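## Task

Grasp the blue 2x2 brick and raise it vertically, keep it raised for 2.5 seconds, then lower it back onto its original spot and release it, without disturbing any other brick. Finish with the gripper open and withdrawn from the brick.

## Robot and tools

Robot: a single six-joint arm with a two-finger parallel gripper. Joints from base outward are waist, shoulder, elbow, wrist pitch, wrist yaw, wrist roll. Ranges (rad): waist -3.054 to 3.054, shoulder 0.000 to 3.142, elbow 0.000 to 2.356, wrist pitch -1.571 to 1.571, wrist yaw -1.571 to 1.571, wrist roll -3.142 to 3.142. Load limits (N m): waist 17.4, shoulder 21.6, elbow 21.5, wrist pitch 5.67, wrist yaw 5.65, wrist roll 5.3, and a carried object adds to them. If one is reached the arm halts for 10 s and the rest of that call is dropped.

Frames: every pose is in the scene frame. Its origin sits on the table top under the arm base, +z is up, and +y is to the left when facing along +x. The base itself may be slightly tilted. In the gripper's own frame the fingers extend along +x and close along y. end_effector_position is the point midway between the finger pads, roughly 3 to 4 cm back from the fingertips. Reported hand position can be a little off, more so at long reach.

A row (used by both motion tools) is 8 numbers: x, y, z in metres, then the quaternion qw, qx, qy, qz (w first), then the opening. Position and quaternion are an absolute pose in the scene frame, not an offset. Opening runs -1 to 1: +1 is fully open (0.088 m), empty fingers touch near -0.80, and values below that do not close them further. Going from open to shut needs at least about 0.5 s. Resend the desired quaternion in every row; copying the last reported one lets drift build up.

execute_actions: argument actions is a list with zero or one item. An empty list only reports the current state. An action item is {"rows": [...], "steps": n}: rows holds 1 to 15 rows, one per control step of 1/30 s, and steps (1 to 15, default 15) sets how many steps run; if there are fewer rows than steps the final row repeats. A wait item is {"steps": n} alone, n up to 300, measured from the previous result so your thinking time is included. Optional pictures (boolean) toggles camera images. A call is rejected outright, sending nothing, if any target lies more than 0.6 m from the last reported position along any gripper axis. On each step the commanded pose is clamped to within 70 mm and 16 degrees of the measured pose, and position wins over orientation if both cannot be met. After an action ends the arm only finishes that last clamped pose, so far targets need several calls; always check the reported pose.

move: target is one row (absolute pose plus opening). speed is the path's top speed in m/s, 0.002 to 0.5, default 0.25; rotation is capped at twice that value in rad/s. The gripper follows a straight path lasting 0.5 to 10 s (longer ones stop early), turning the short way. The opening is applied at the start. It does not avoid obstacles, and the hand may lag, wander or overshoot the speed, especially with the arm nearly straight. The result adds a move: line giving the ending (done, off_target, moving, held, fault), the limits that acted (limits=paced: pose was clipped; limits=held: some steps blocked, after which motion can jump faster) and the distance from target.

wait: seconds, 0 to 10; the robot gets nothing new meanwhile.

zoom_image: camera is one of cam_head_left, cam_head_right, cam_high, cam_low, cam_wrist (all 896x504); region is [x0, y0, x1, y1] in pixels from the top-left, no larger than 504 by 504.

read_manual: optional section, only "licences"; returns licence text and moves nothing.

finished_scene: scene is the integer number of the current scene.

Reading results: the state line gives the end-effector position and wxyz quaternion plus linear (m/s) and angular (rad/s) velocity. Joint positions and Joint velocities list the six joints in rad then the finger-pad gap in m. grip_measured is the measured opening on the command scale; it may be off by about 1 mm consistently. Hand target, when present, is the pose the controller is currently steering toward. "pose unreachable" means a clearance check altered or blocked the command (a mount under the base counts as arm), and HELD marks steps where that happened. MOTOR HOT appears from 50 °C; at 95 °C an OVER-TEMPERATURE FAULT holds the arm until it cools, and if it does not cool the arm can lose power and go limp, so avoid long loaded holds.

Gripping: to hold an object, command an opening well under grip_measured; a larger gap squeezes harder, up to about 34 N per pad. Closing very fast can overshoot and even force the fingers open.

Cautions: anything ending up off the table fails the goal. Approach and touch slowly, since faster contact and targets set deeper past the contact push harder. Avoid drops, slips, slams and shoving other bricks. Joint friction may leave the hand short of target or slightly tilted, and tiny moves may not happen, so verify and correct the orientation after each move. Loose objects can occasionally be nudged by an outside disturbance.

Each tool is called after "Request:" in YAML: its name, and indented under it one key for each argument.

## Session

Request:
execute_actions:
  actions: []

Scene clock: 0.00 s of 4185.00 s.
end_effector_position=(+0.0774, +0.3260, +0.2535) grip_measured=+0.854 end_effector_quat_wxyz=(-0.527, +0.589, -0.235, -0.566) end_effector_velocity=(-0.003, -0.002, -0.001) end_effector_angular_velocity=(-0.011, +0.017, +0.017)
Joint positions: [ 1.967  1.248  1.511 -1.35   0.605 -0.29   0.081]
Joint velocities: [ 0.002 -0.002 -0.002 -0.007 -0.022 -0.007 -0.   ]
Motor temperatures (°C, as the motors report them): [25 24 24 25 24 24]
Heat: hottest waist 25 °C (+0.0 °C/min).
Hand target: +0.077, +0.326, +0.253; -0.527, +0.589, -0.235, -0.566

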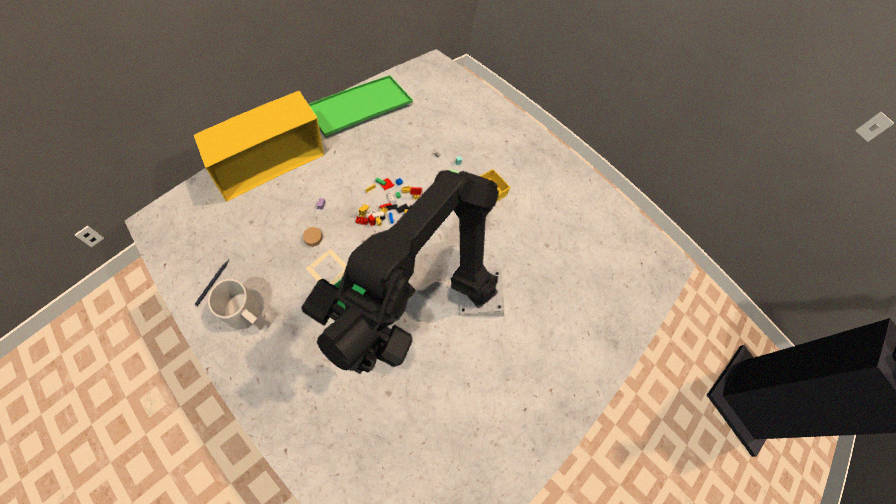

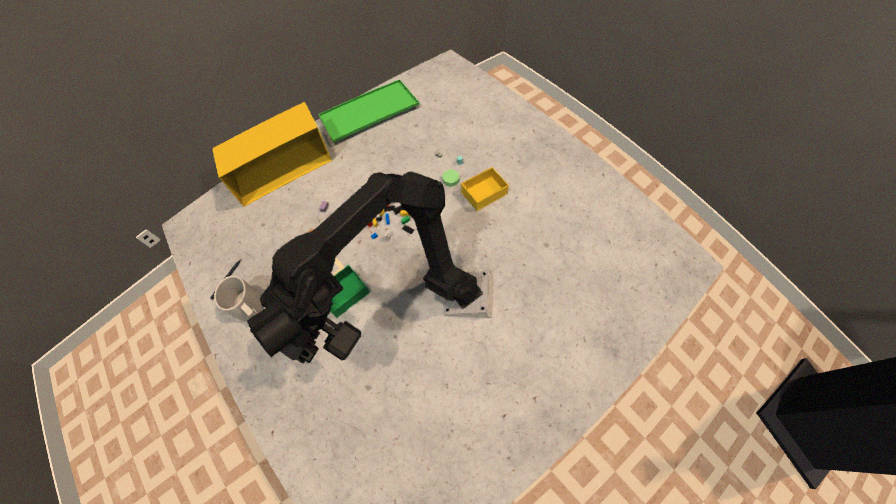

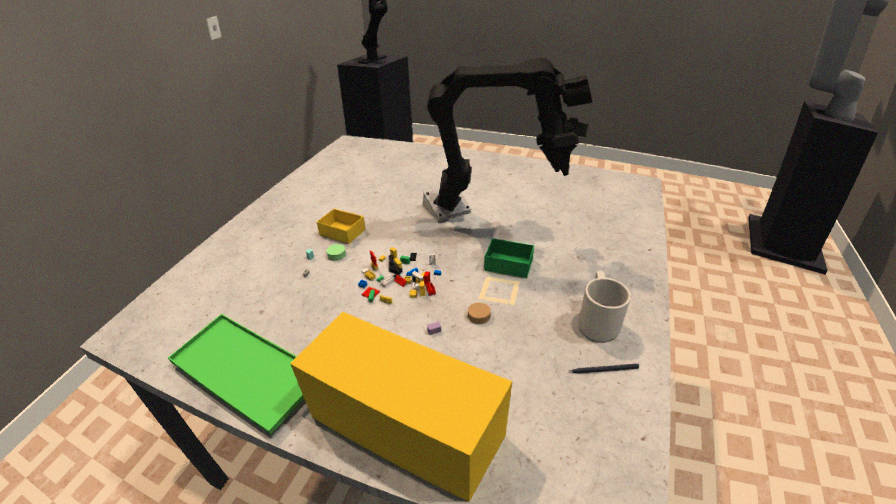

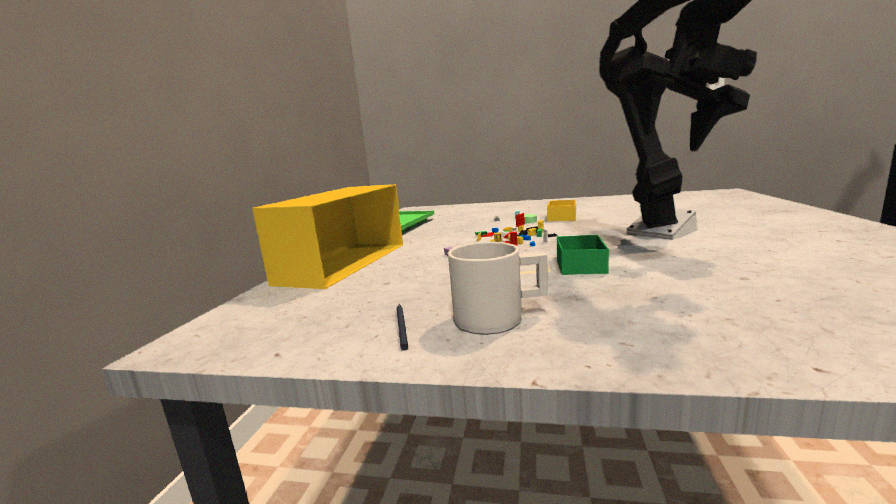

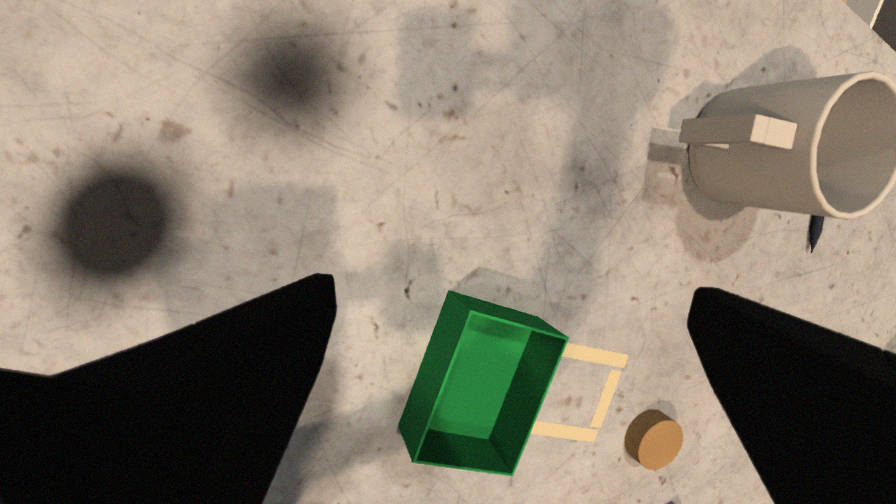

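Request:
zoom_image:
  camera: "cam_high"
  region: [340,240,460,310]

Request:
zoom_image:
  camera: "cam_head_left"
  region: [345,165,445,235]

Region (340, 240, 460, 310) of cam_high's 896x504 image, scaled by 4.200, with more detail than that image has; it fills the top 294 rows of this view, and the rest is white.

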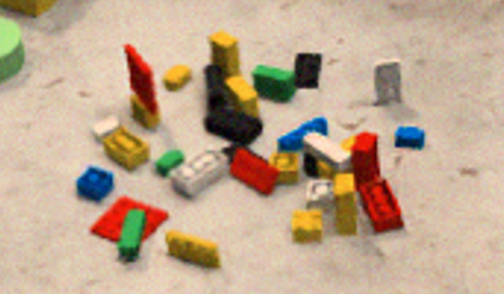

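Region (345, 165, 445, 235) of cam_head_left's 896x504 image, scaled by 5.040, with more detail than that image has; it fills the top 353 rows of this view, and the rest is white.

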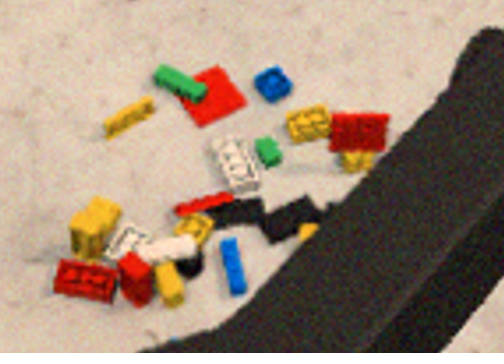

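Request:
move:
  target: [0.37,-0.06,0.16,0.707,0,0.707,0,0.2]
  speed: 0.35

Scene clock: 14.20 s of 4185.00 s.
end_effector_position=(+0.3706, -0.0555, +0.1603) grip_measured=+0.200 end_effector_quat_wxyz=(+0.709, -0.004, +0.706, +0.003) end_effector_velocity=(-0.002, -0.001, -0.000) end_effector_angular_velocity=(+0.013, +0.015, -0.006)
Joint positions: [-0.296  1.753  1.668 -1.363 -0.32  -0.406  0.049]
Joint velocities: [-0.007  0.012  0.012 -0.022 -0.007 -0.007 -0.   ]
Motor temperatures (°C, as the motors report them): [26 25 26 26 24 24]
Heat: hottest waist 26 °C (+4.2 °C/min).
Hand target: +0.372, -0.059, +0.159; +0.706, -0.001, +0.708, -0.001
Off the commanded pose: 0.004 m, 1 deg.
move: done
camera_calibration (this result's frames):
cam_wrist: T_world_to_cam=[[0.0288312, -0.998934, -0.0360578, -0.0492551], [-0.928194, -0.0401424, 0.369925, 0.310845], [-0.370978, 0.0228032, -0.928361, 0.363538], [0, 0, 0, 1]] pos_world=[0.424809, -0.0450144, 0.22073]

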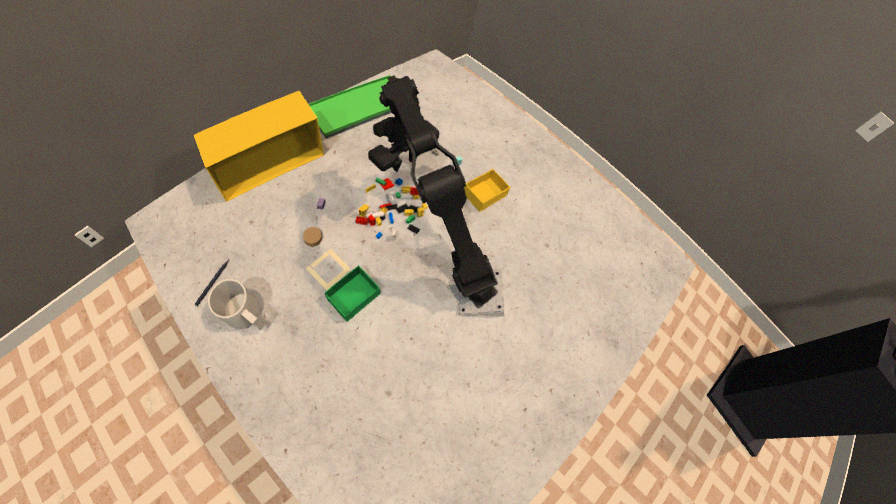

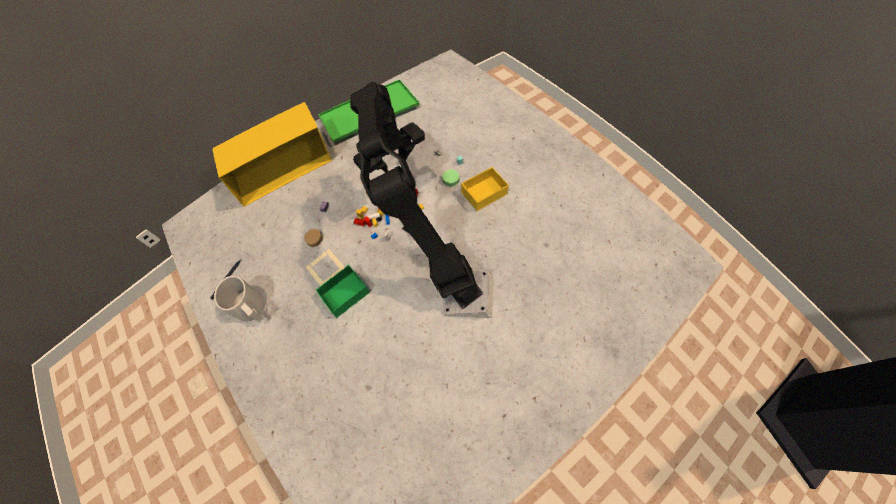

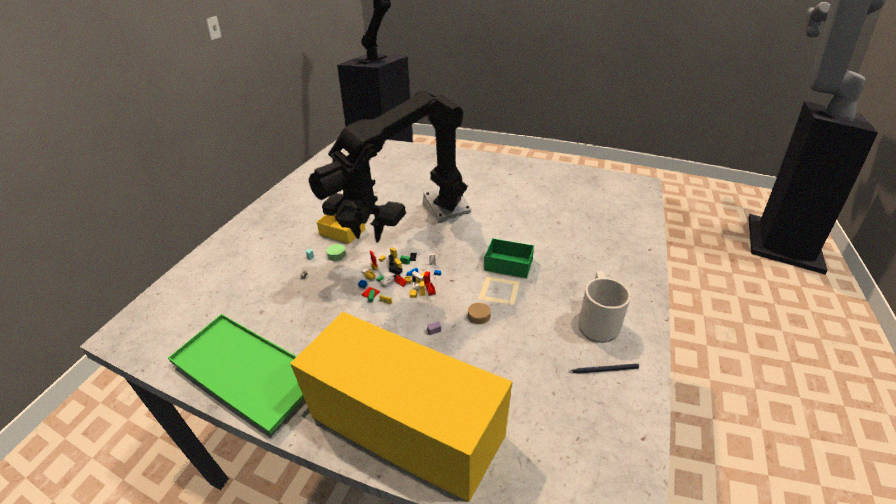

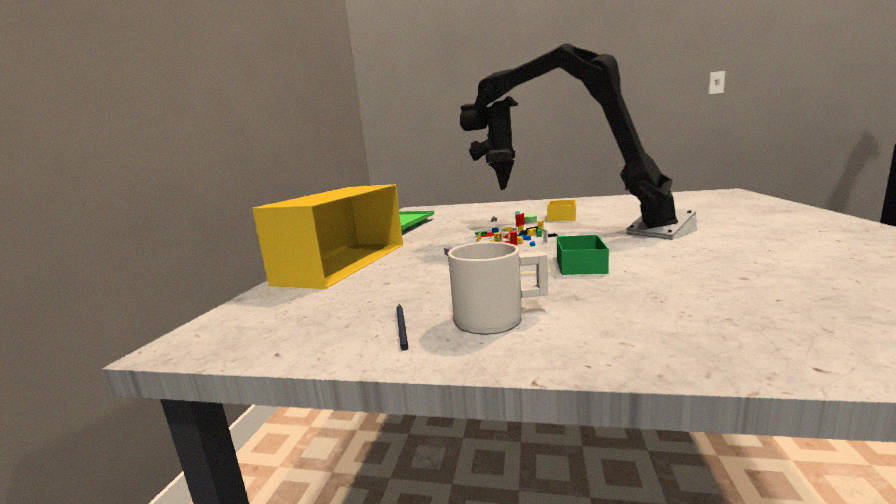

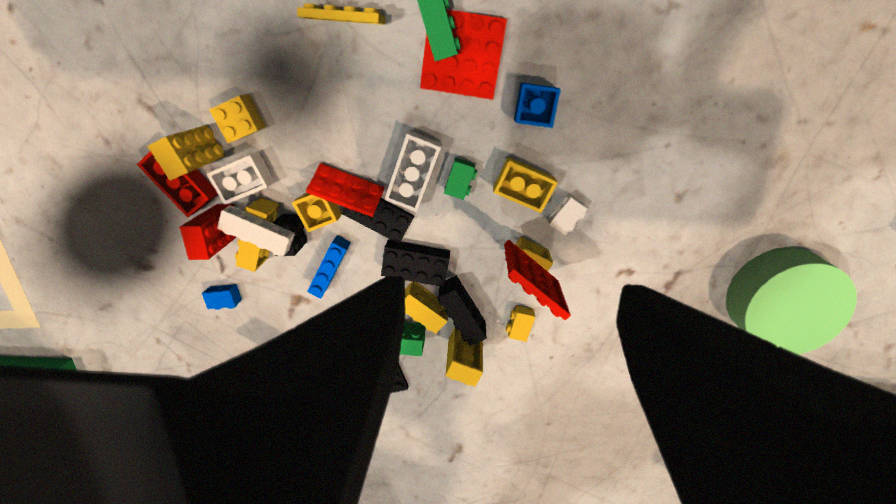

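Request:
move:
  target: [0.411,-0.075,0.09,0.473,0.525,0.473,-0.525,-0.28]
  speed: 0.35

Scene clock: 23.37 s of 4185.00 s.
end_effector_position=(+0.4102, -0.0733, +0.0949) grip_measured=-0.280 end_effector_quat_wxyz=(+0.477, +0.527, +0.472, -0.521) end_effector_velocity=(-0.001, +0.003, -0.000) end_effector_angular_velocity=(+0.010, +0.005, -0.022)
Joint positions: [-0.245  1.933  1.67  -1.163 -0.316  1.328  0.025]
Joint velocities: [ 0.002 -0.002 -0.002 -0.007 -0.007  0.022 -0.   ]
Motor temperatures (°C, as the motors report them): [26 26 26 26 24 24]
Heat: hottest waist 26 °C (+2.6 °C/min).
Hand target: +0.411, -0.075, +0.090; +0.473, +0.525, +0.473, -0.525
Off the commanded pose: 0.005 m, 1 deg.
move: done
camera_calibration (this result's frames):
cam_wrist: T_world_to_cam=[[-0.995691, 0.0796241, -0.0475251, 0.429885], [0.0561571, 0.925622, 0.374259, 0.0376728], [0.0737903, 0.369977, -0.926106, 0.160774], [0, 0, 0, 1]] pos_world=[0.414054, -0.128583, 0.155224]

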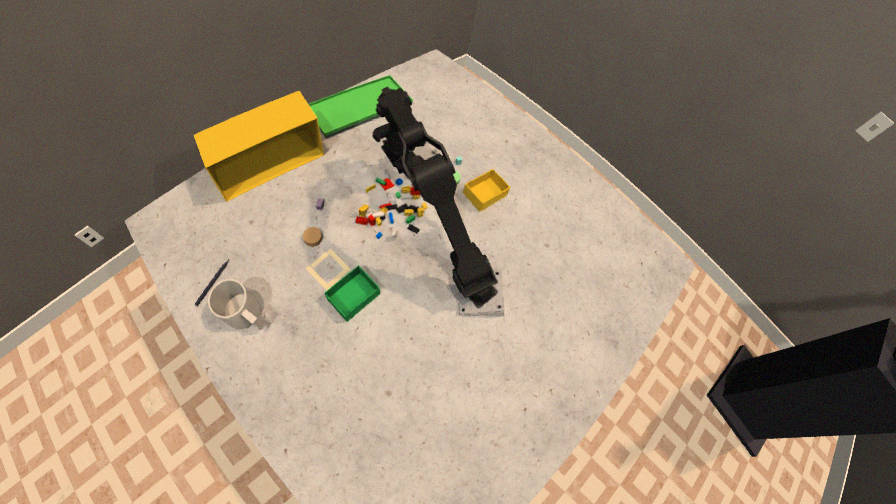

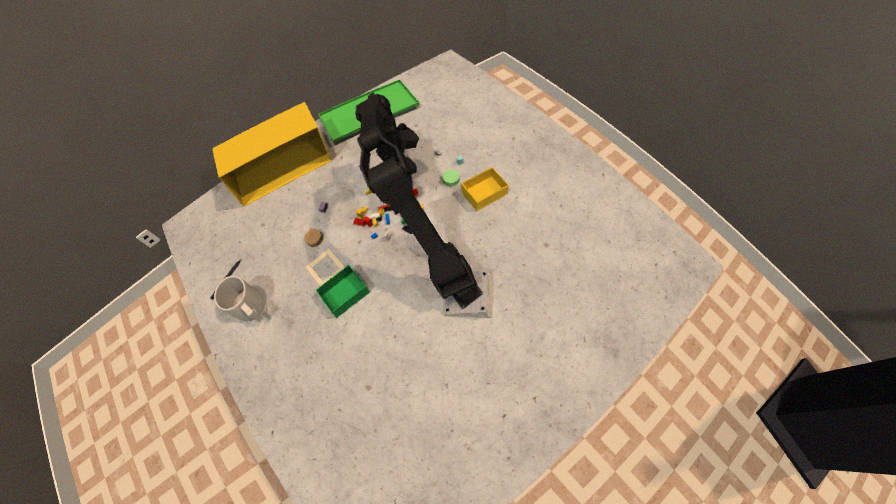

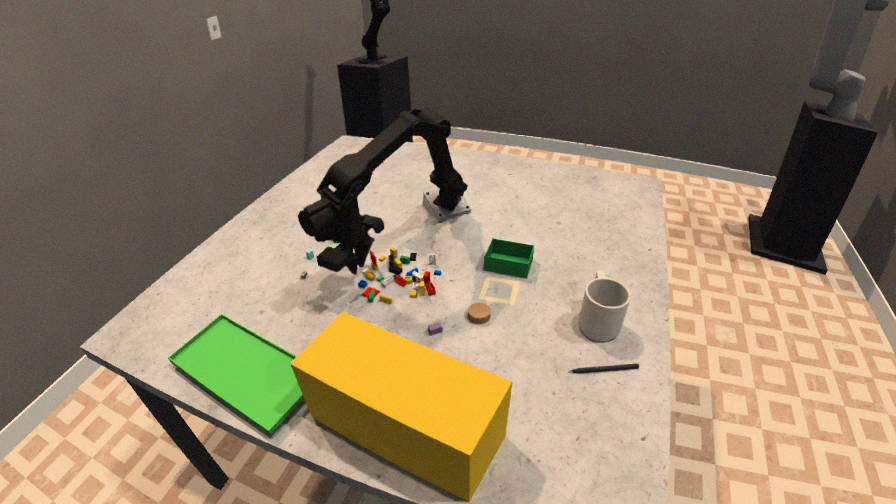

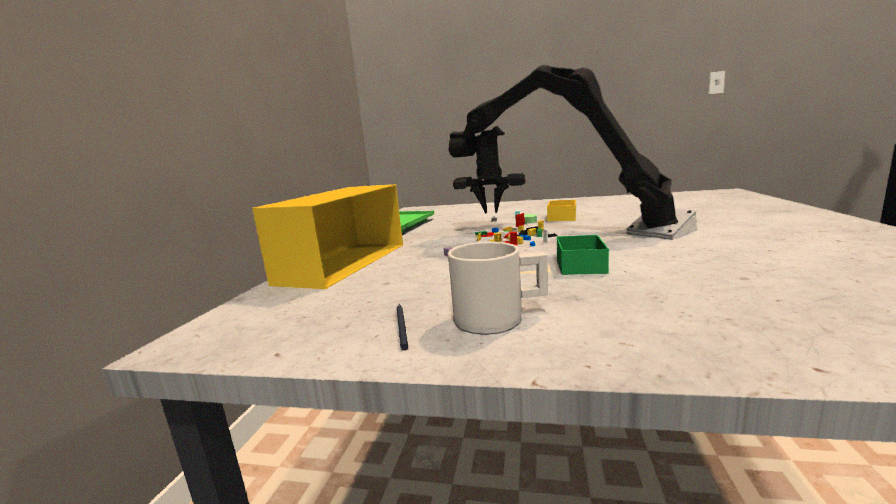

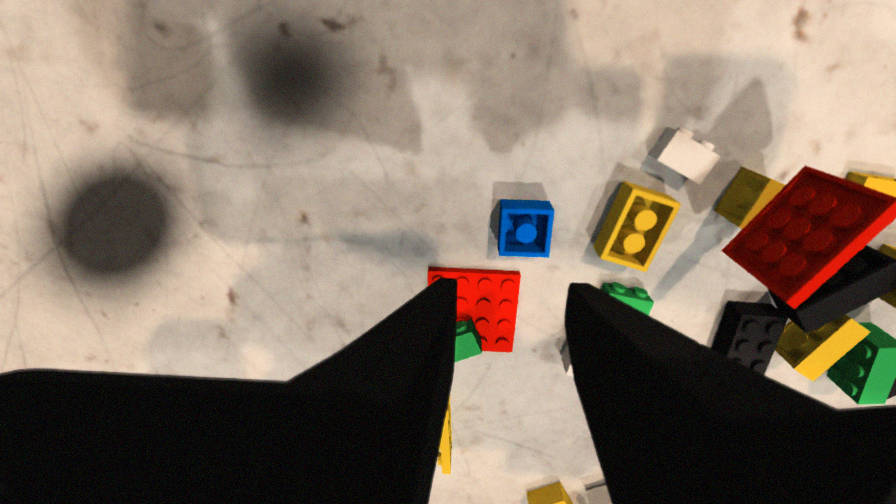

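Request:
move:
  target: [0.403,-0.082,0.06,0.473,0.525,0.473,-0.525,-0.28]
  speed: 0.08

Scene clock: 29.77 s of 4185.00 s.
end_effector_position=(+0.4070, -0.0812, +0.0684) grip_measured=-0.280 end_effector_quat_wxyz=(+0.482, +0.528, +0.469, -0.518) end_effector_velocity=(+0.001, +0.001, -0.002) end_effector_angular_velocity=(+0.007, -0.004, -0.004)
Joint positions: [-0.245  1.943  1.572 -1.041 -0.316  1.33   0.025]
Joint velocities: [ 0.002  0.002 -0.002  0.007 -0.007  0.007 -0.   ]
Motor temperatures (°C, as the motors report them): [26 27 27 26 24 24]
Heat: hottest shoulder 27 °C (+4.0 °C/min).
Hand target: +0.403, -0.082, +0.060; +0.473, +0.525, +0.473, -0.525
Off the commanded pose: 0.009 m, 1 deg.
move: off_target
camera_calibration (this result's frames):
cam_wrist: T_world_to_cam=[[-0.995228, 0.0765827, -0.0604657, 0.42651], [0.0488427, 0.927451, 0.370741, 0.0584985], [0.0844713, 0.366018, -0.926766, 0.134764], [0, 0, 0, 1]] pos_world=[0.410234, -0.136244, 0.128996]

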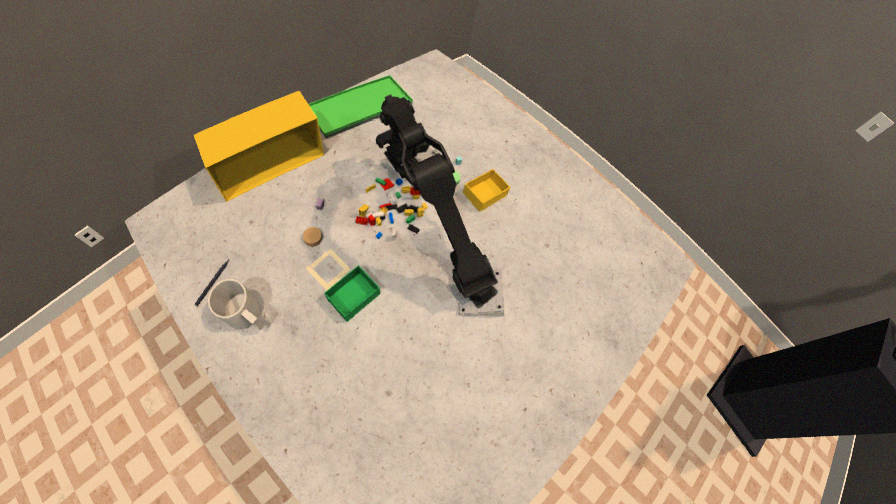

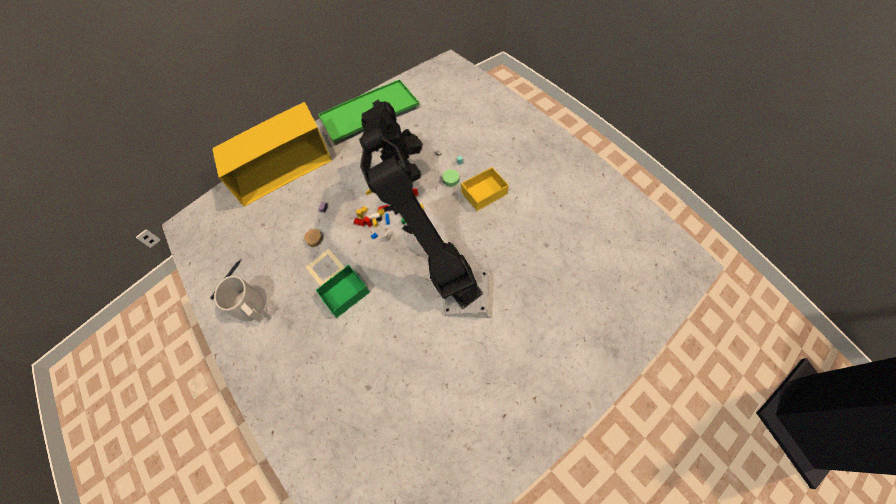

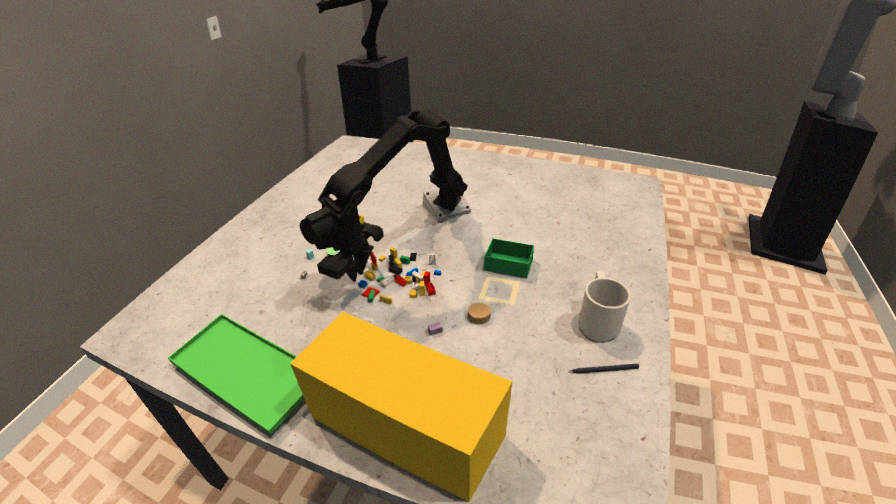

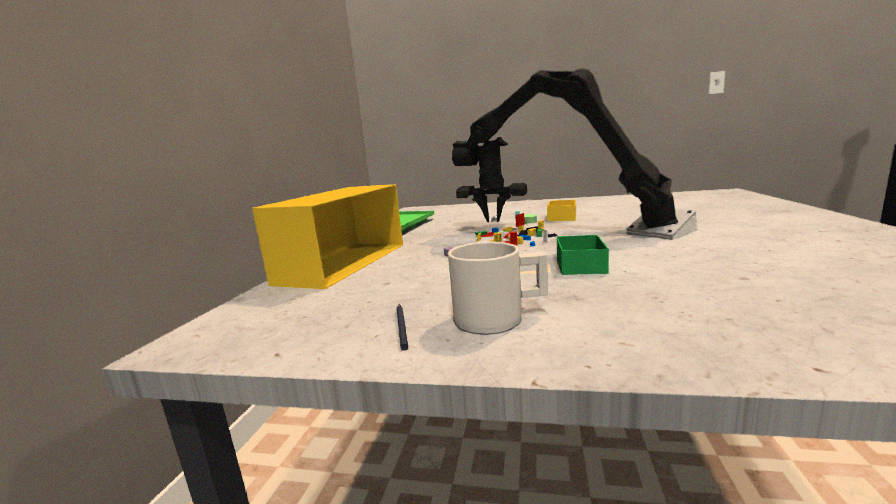

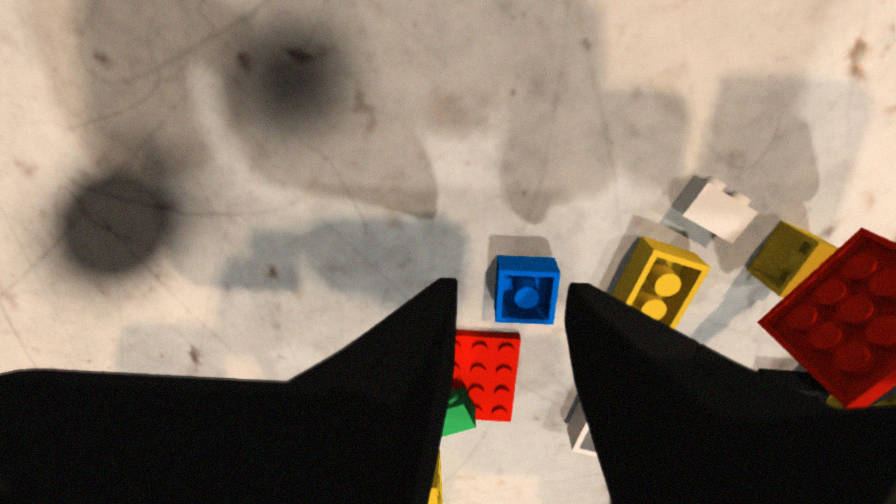

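Request:
move:
  target: [0.397,-0.081,0.051,0.473,0.525,0.473,-0.525,-0.28]
  speed: 0.04

Scene clock: 34.50 s of 4185.00 s.
end_effector_position=(+0.4003, -0.0813, +0.0551) grip_measured=-0.280 end_effector_quat_wxyz=(+0.478, +0.527, +0.471, -0.521) end_effector_velocity=(-0.003, +0.001, -0.001) end_effector_angular_velocity=(+0.010, +0.008, +0.001)
Joint positions: [-0.24   1.944  1.518 -0.996 -0.315  1.334  0.025]
Joint velocities: [-0.002 -0.002 -0.007 -0.007 -0.007 -0.007 -0.   ]
Motor temperatures (°C, as the motors report them): [26 27 27 26 24 24]
Heat: hottest shoulder 27 °C (+3.5 °C/min).
Hand target: +0.397, -0.081, +0.051; +0.473, +0.525, +0.473, -0.525
Off the commanded pose: 0.005 m, 1 deg.
move: done
camera_calibration (this result's frames):
cam_wrist: T_world_to_cam=[[-0.995569, 0.0798649, -0.0496441, 0.418916], [0.0556126, 0.925746, 0.374033, 0.0607938], [0.07583, 0.369615, -0.926086, 0.126707], [0, 0, 0, 1]] pos_world=[0.404071, -0.136569, 0.1154]

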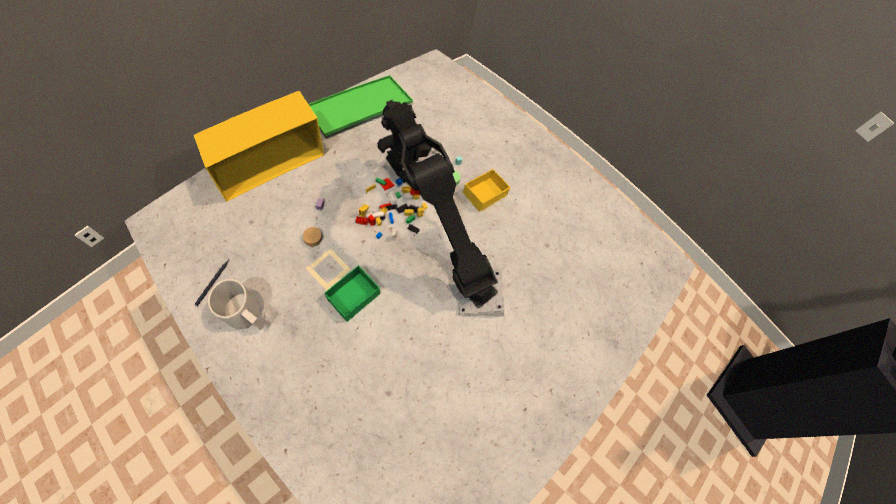

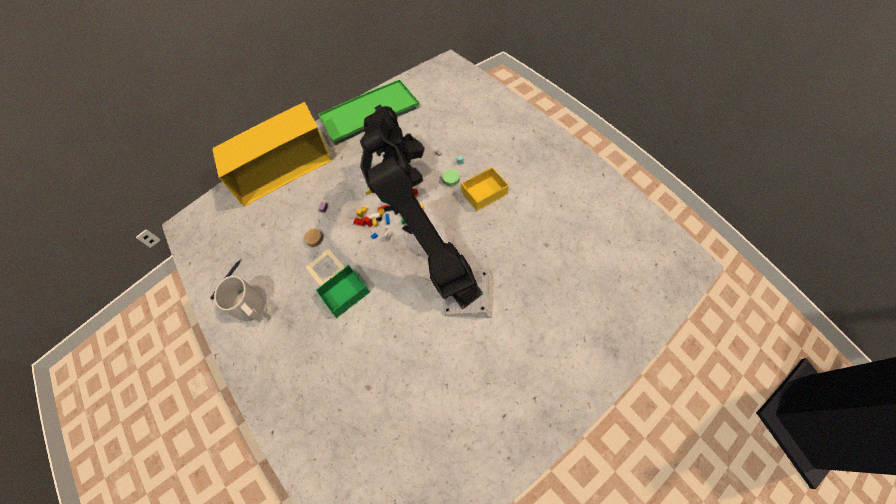

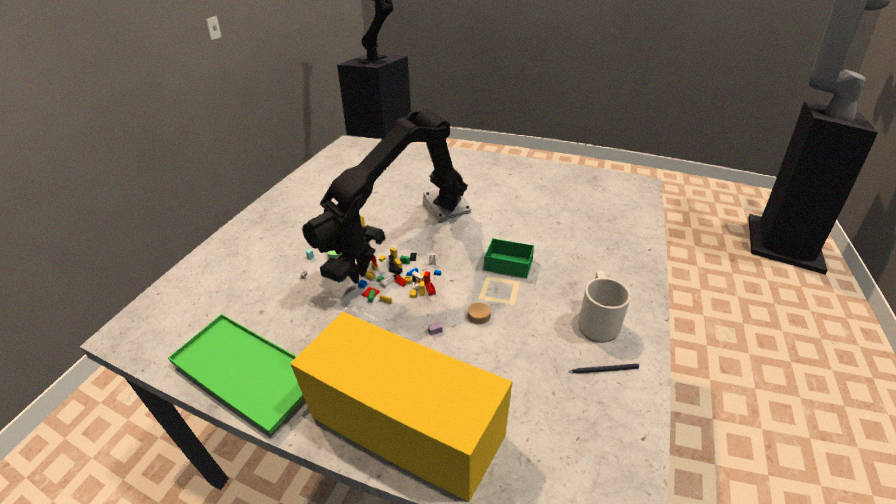

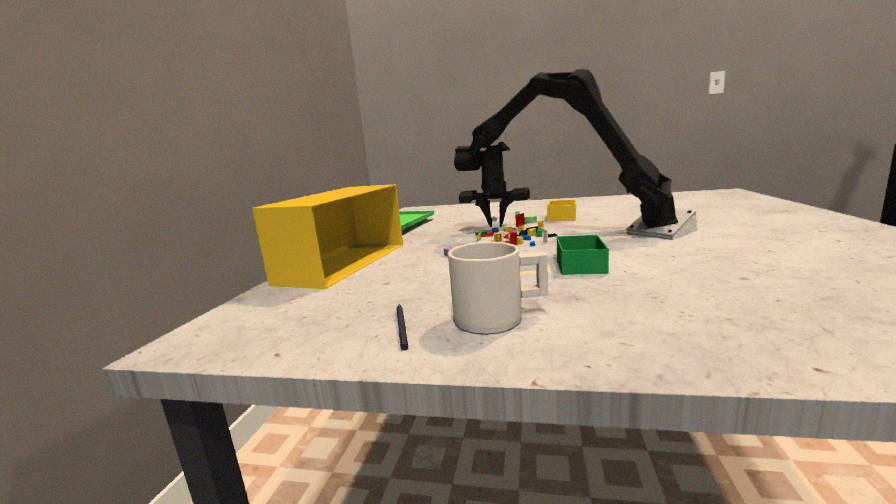

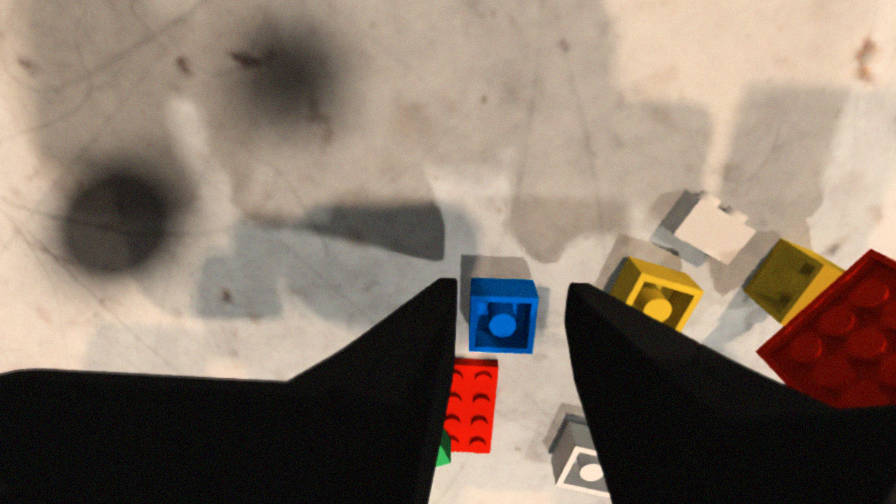

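Request:
move:
  target: [0.400,-0.0785,0.039,0.473,0.525,0.473,-0.525,-0.28]
  speed: 0.03

Scene clock: 38.33 s of 4185.00 s.
end_effector_position=(+0.4043, -0.0778, +0.0474) grip_measured=-0.280 end_effector_quat_wxyz=(+0.482, +0.528, +0.469, -0.518) end_effector_velocity=(-0.000, +0.000, -0.000) end_effector_angular_velocity=(+0.006, -0.005, -0.009)
Joint positions: [-0.222  1.95   1.503 -0.957 -0.312  1.353  0.025]
Joint velocities: [-0.002 -0.002 -0.007  0.007 -0.007  0.007 -0.   ]
Motor temperatures (°C, as the motors report them): [26 28 27 26 24 24]
Heat: hottest shoulder 28 °C (+4.7 °C/min).
Hand target: +0.400, -0.078, +0.039; +0.473, +0.525, +0.473, -0.525
Off the commanded pose: 0.009 m, 1 deg.
move: off_target
camera_calibration (this result's frames):
cam_wrist: T_world_to_cam=[[-0.995263, 0.076145, -0.0604501, 0.422278], [0.0484169, 0.92737, 0.371, 0.0633912], [0.0843094, 0.366316, -0.926663, 0.114378], [0, 0, 0, 1]] pos_world=[0.407565, -0.13284, 0.107999]

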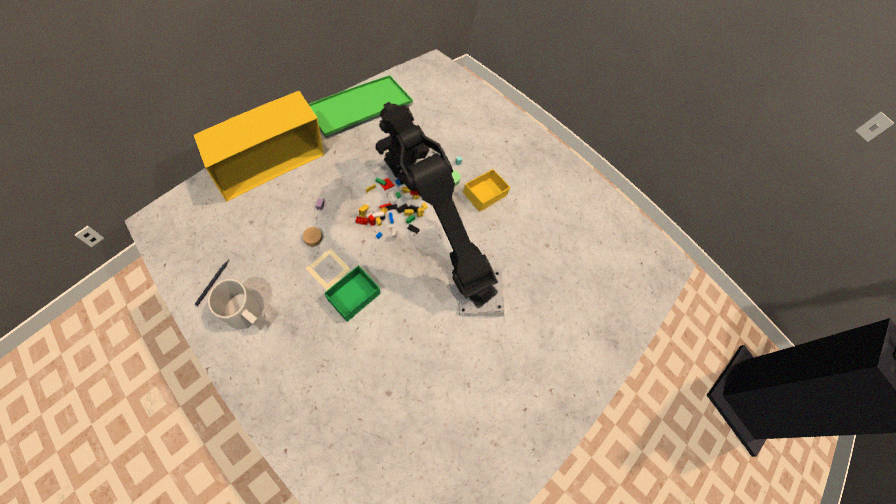

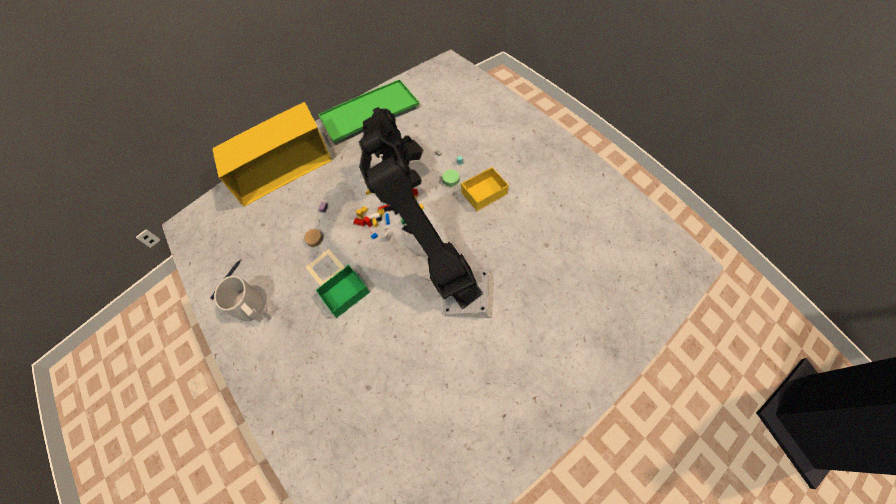

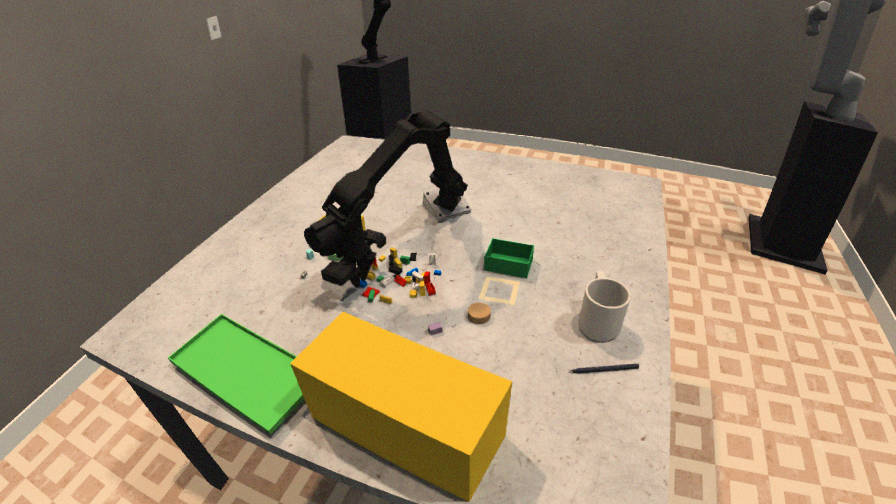

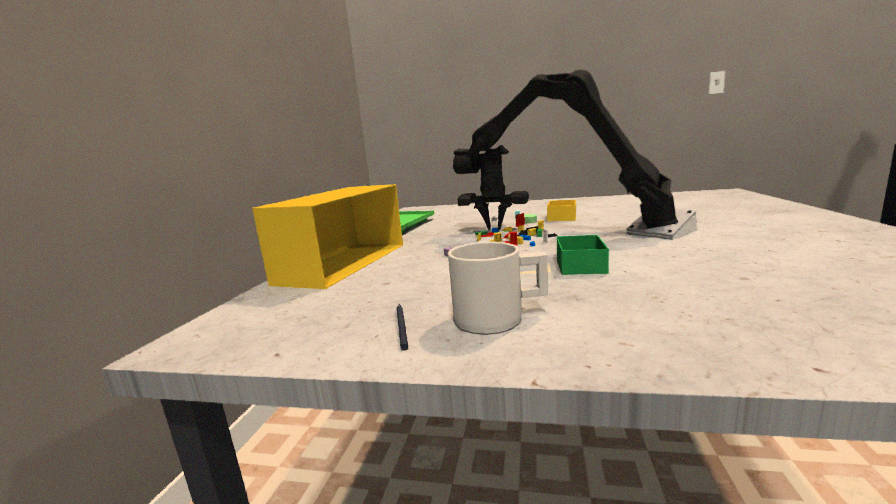

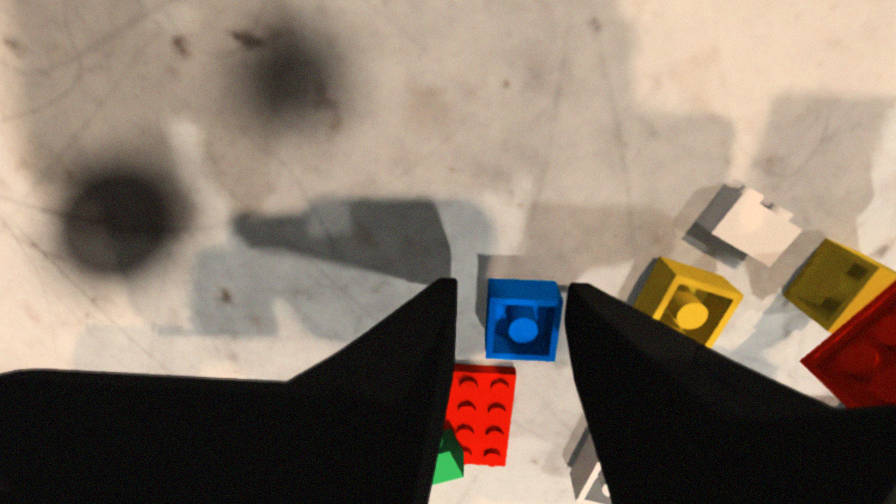

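Request:
execute_actions:
  actions:
    - {"rows":[[0.3975,-0.0785,0.0385,0.473,0.525,0.473,-0.525,-0.28]]}

Scene clock: 40.37 s of 4185.00 s.
end_effector_position=(+0.4017, -0.0780, +0.0443) grip_measured=-0.280 end_effector_quat_wxyz=(+0.480, +0.528, +0.470, -0.520) end_effector_velocity=(-0.001, -0.002, -0.001) end_effector_angular_velocity=(-0.008, -0.001, -0.009)
Joint positions: [-0.222  1.951  1.49  -0.95  -0.312  1.353  0.025]
Joint velocities: [-0.002 -0.002 -0.007  0.007  0.007  0.007  0.   ]
Motor temperatures (°C, as the motors report them): [26 28 27 26 24 24]
Heat: hottest shoulder 28 °C (+4.5 °C/min).
Hand target: +0.398, -0.079, +0.039; +0.473, +0.525, +0.473, -0.525
Off the commanded pose: 0.007 m, 1 deg.
Steps of this call (steps 1 to 46: nothing new was sent; steps 47 to 61: all 15 steps of this action). Readings (end_effector_position):
47: (+0.4043, -0.0780, +0.0470)
48: (+0.4039, -0.0780, +0.0465)
50: (+0.4028, -0.0780, +0.0455)
54: (+0.4016, -0.0780, +0.0443)
61: the state above
camera_calibration (this result's frames):
cam_wrist: T_world_to_cam=[[-0.995408, 0.0784788, -0.0548172, 0.419504], [0.0525421, 0.926572, 0.372429, 0.0630971], [0.0800199, 0.367838, -0.92644, 0.113567], [0, 0, 0, 1]] pos_world=[0.405175, -0.133161, 0.10471]

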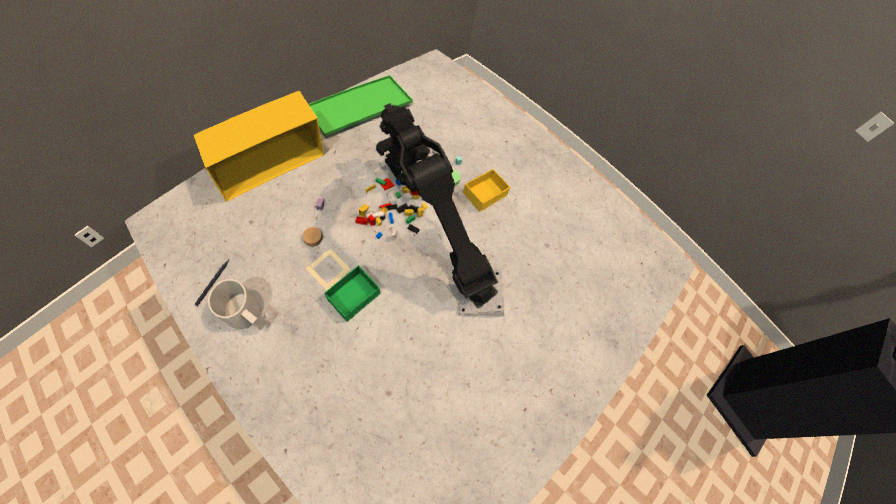

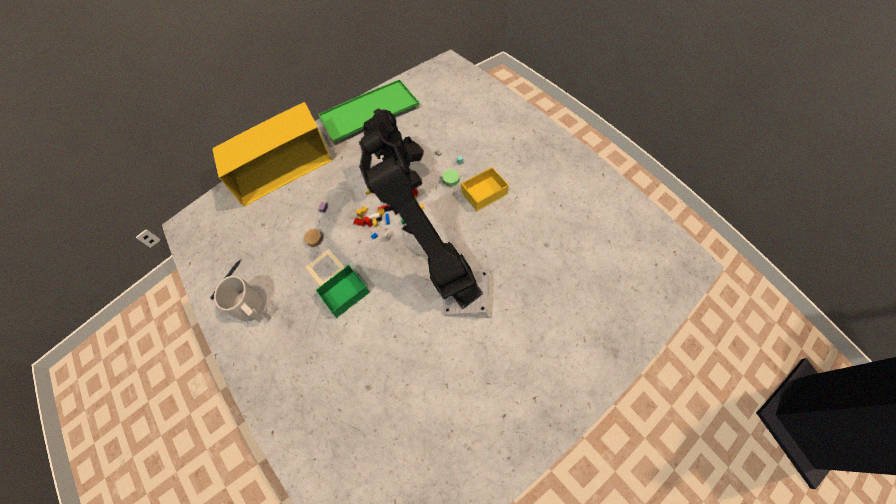

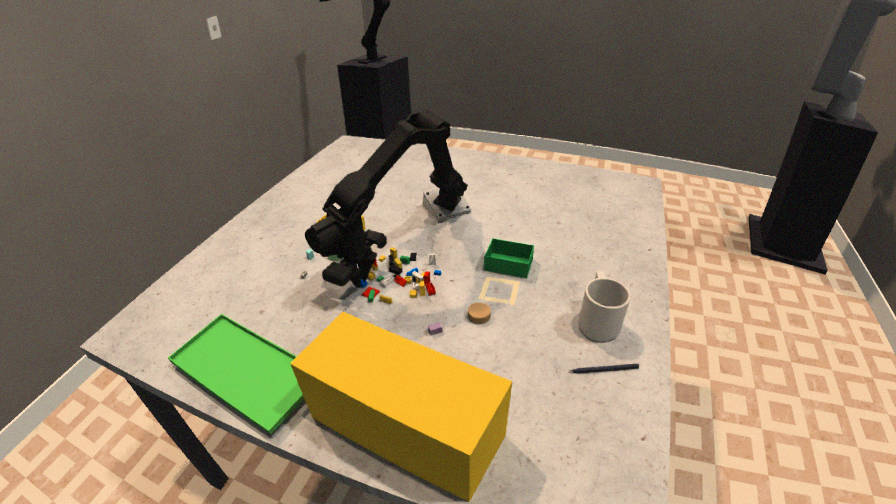

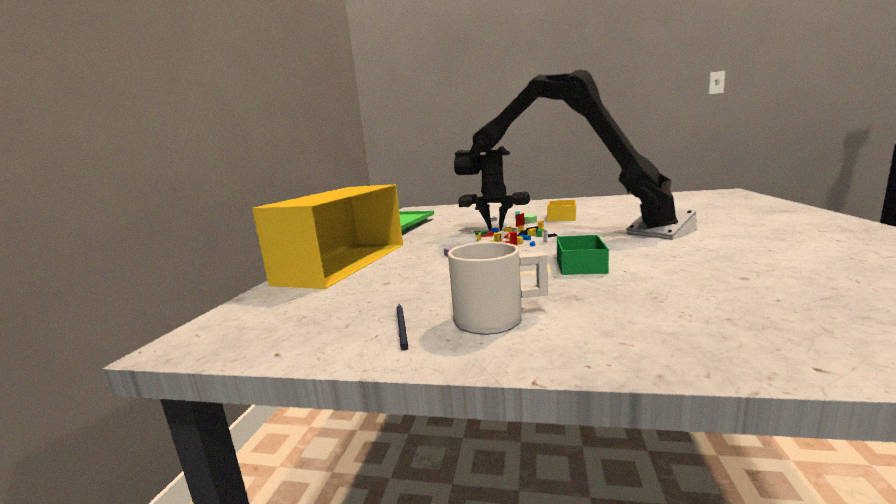

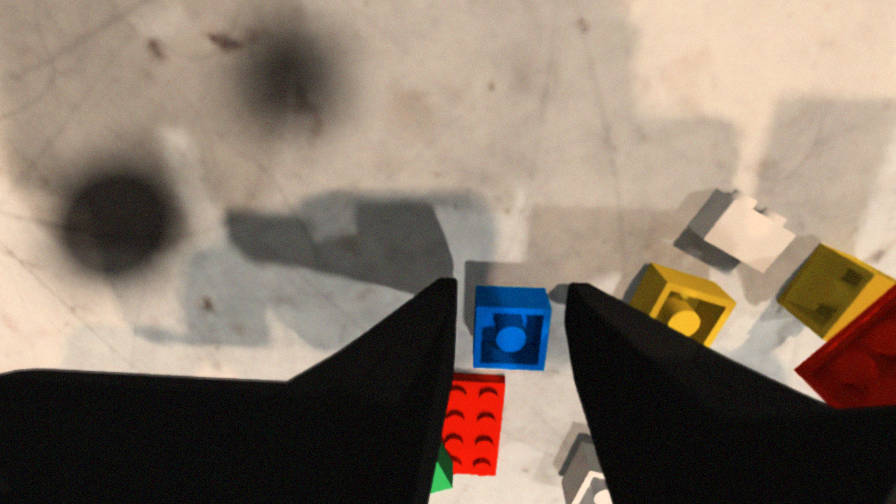

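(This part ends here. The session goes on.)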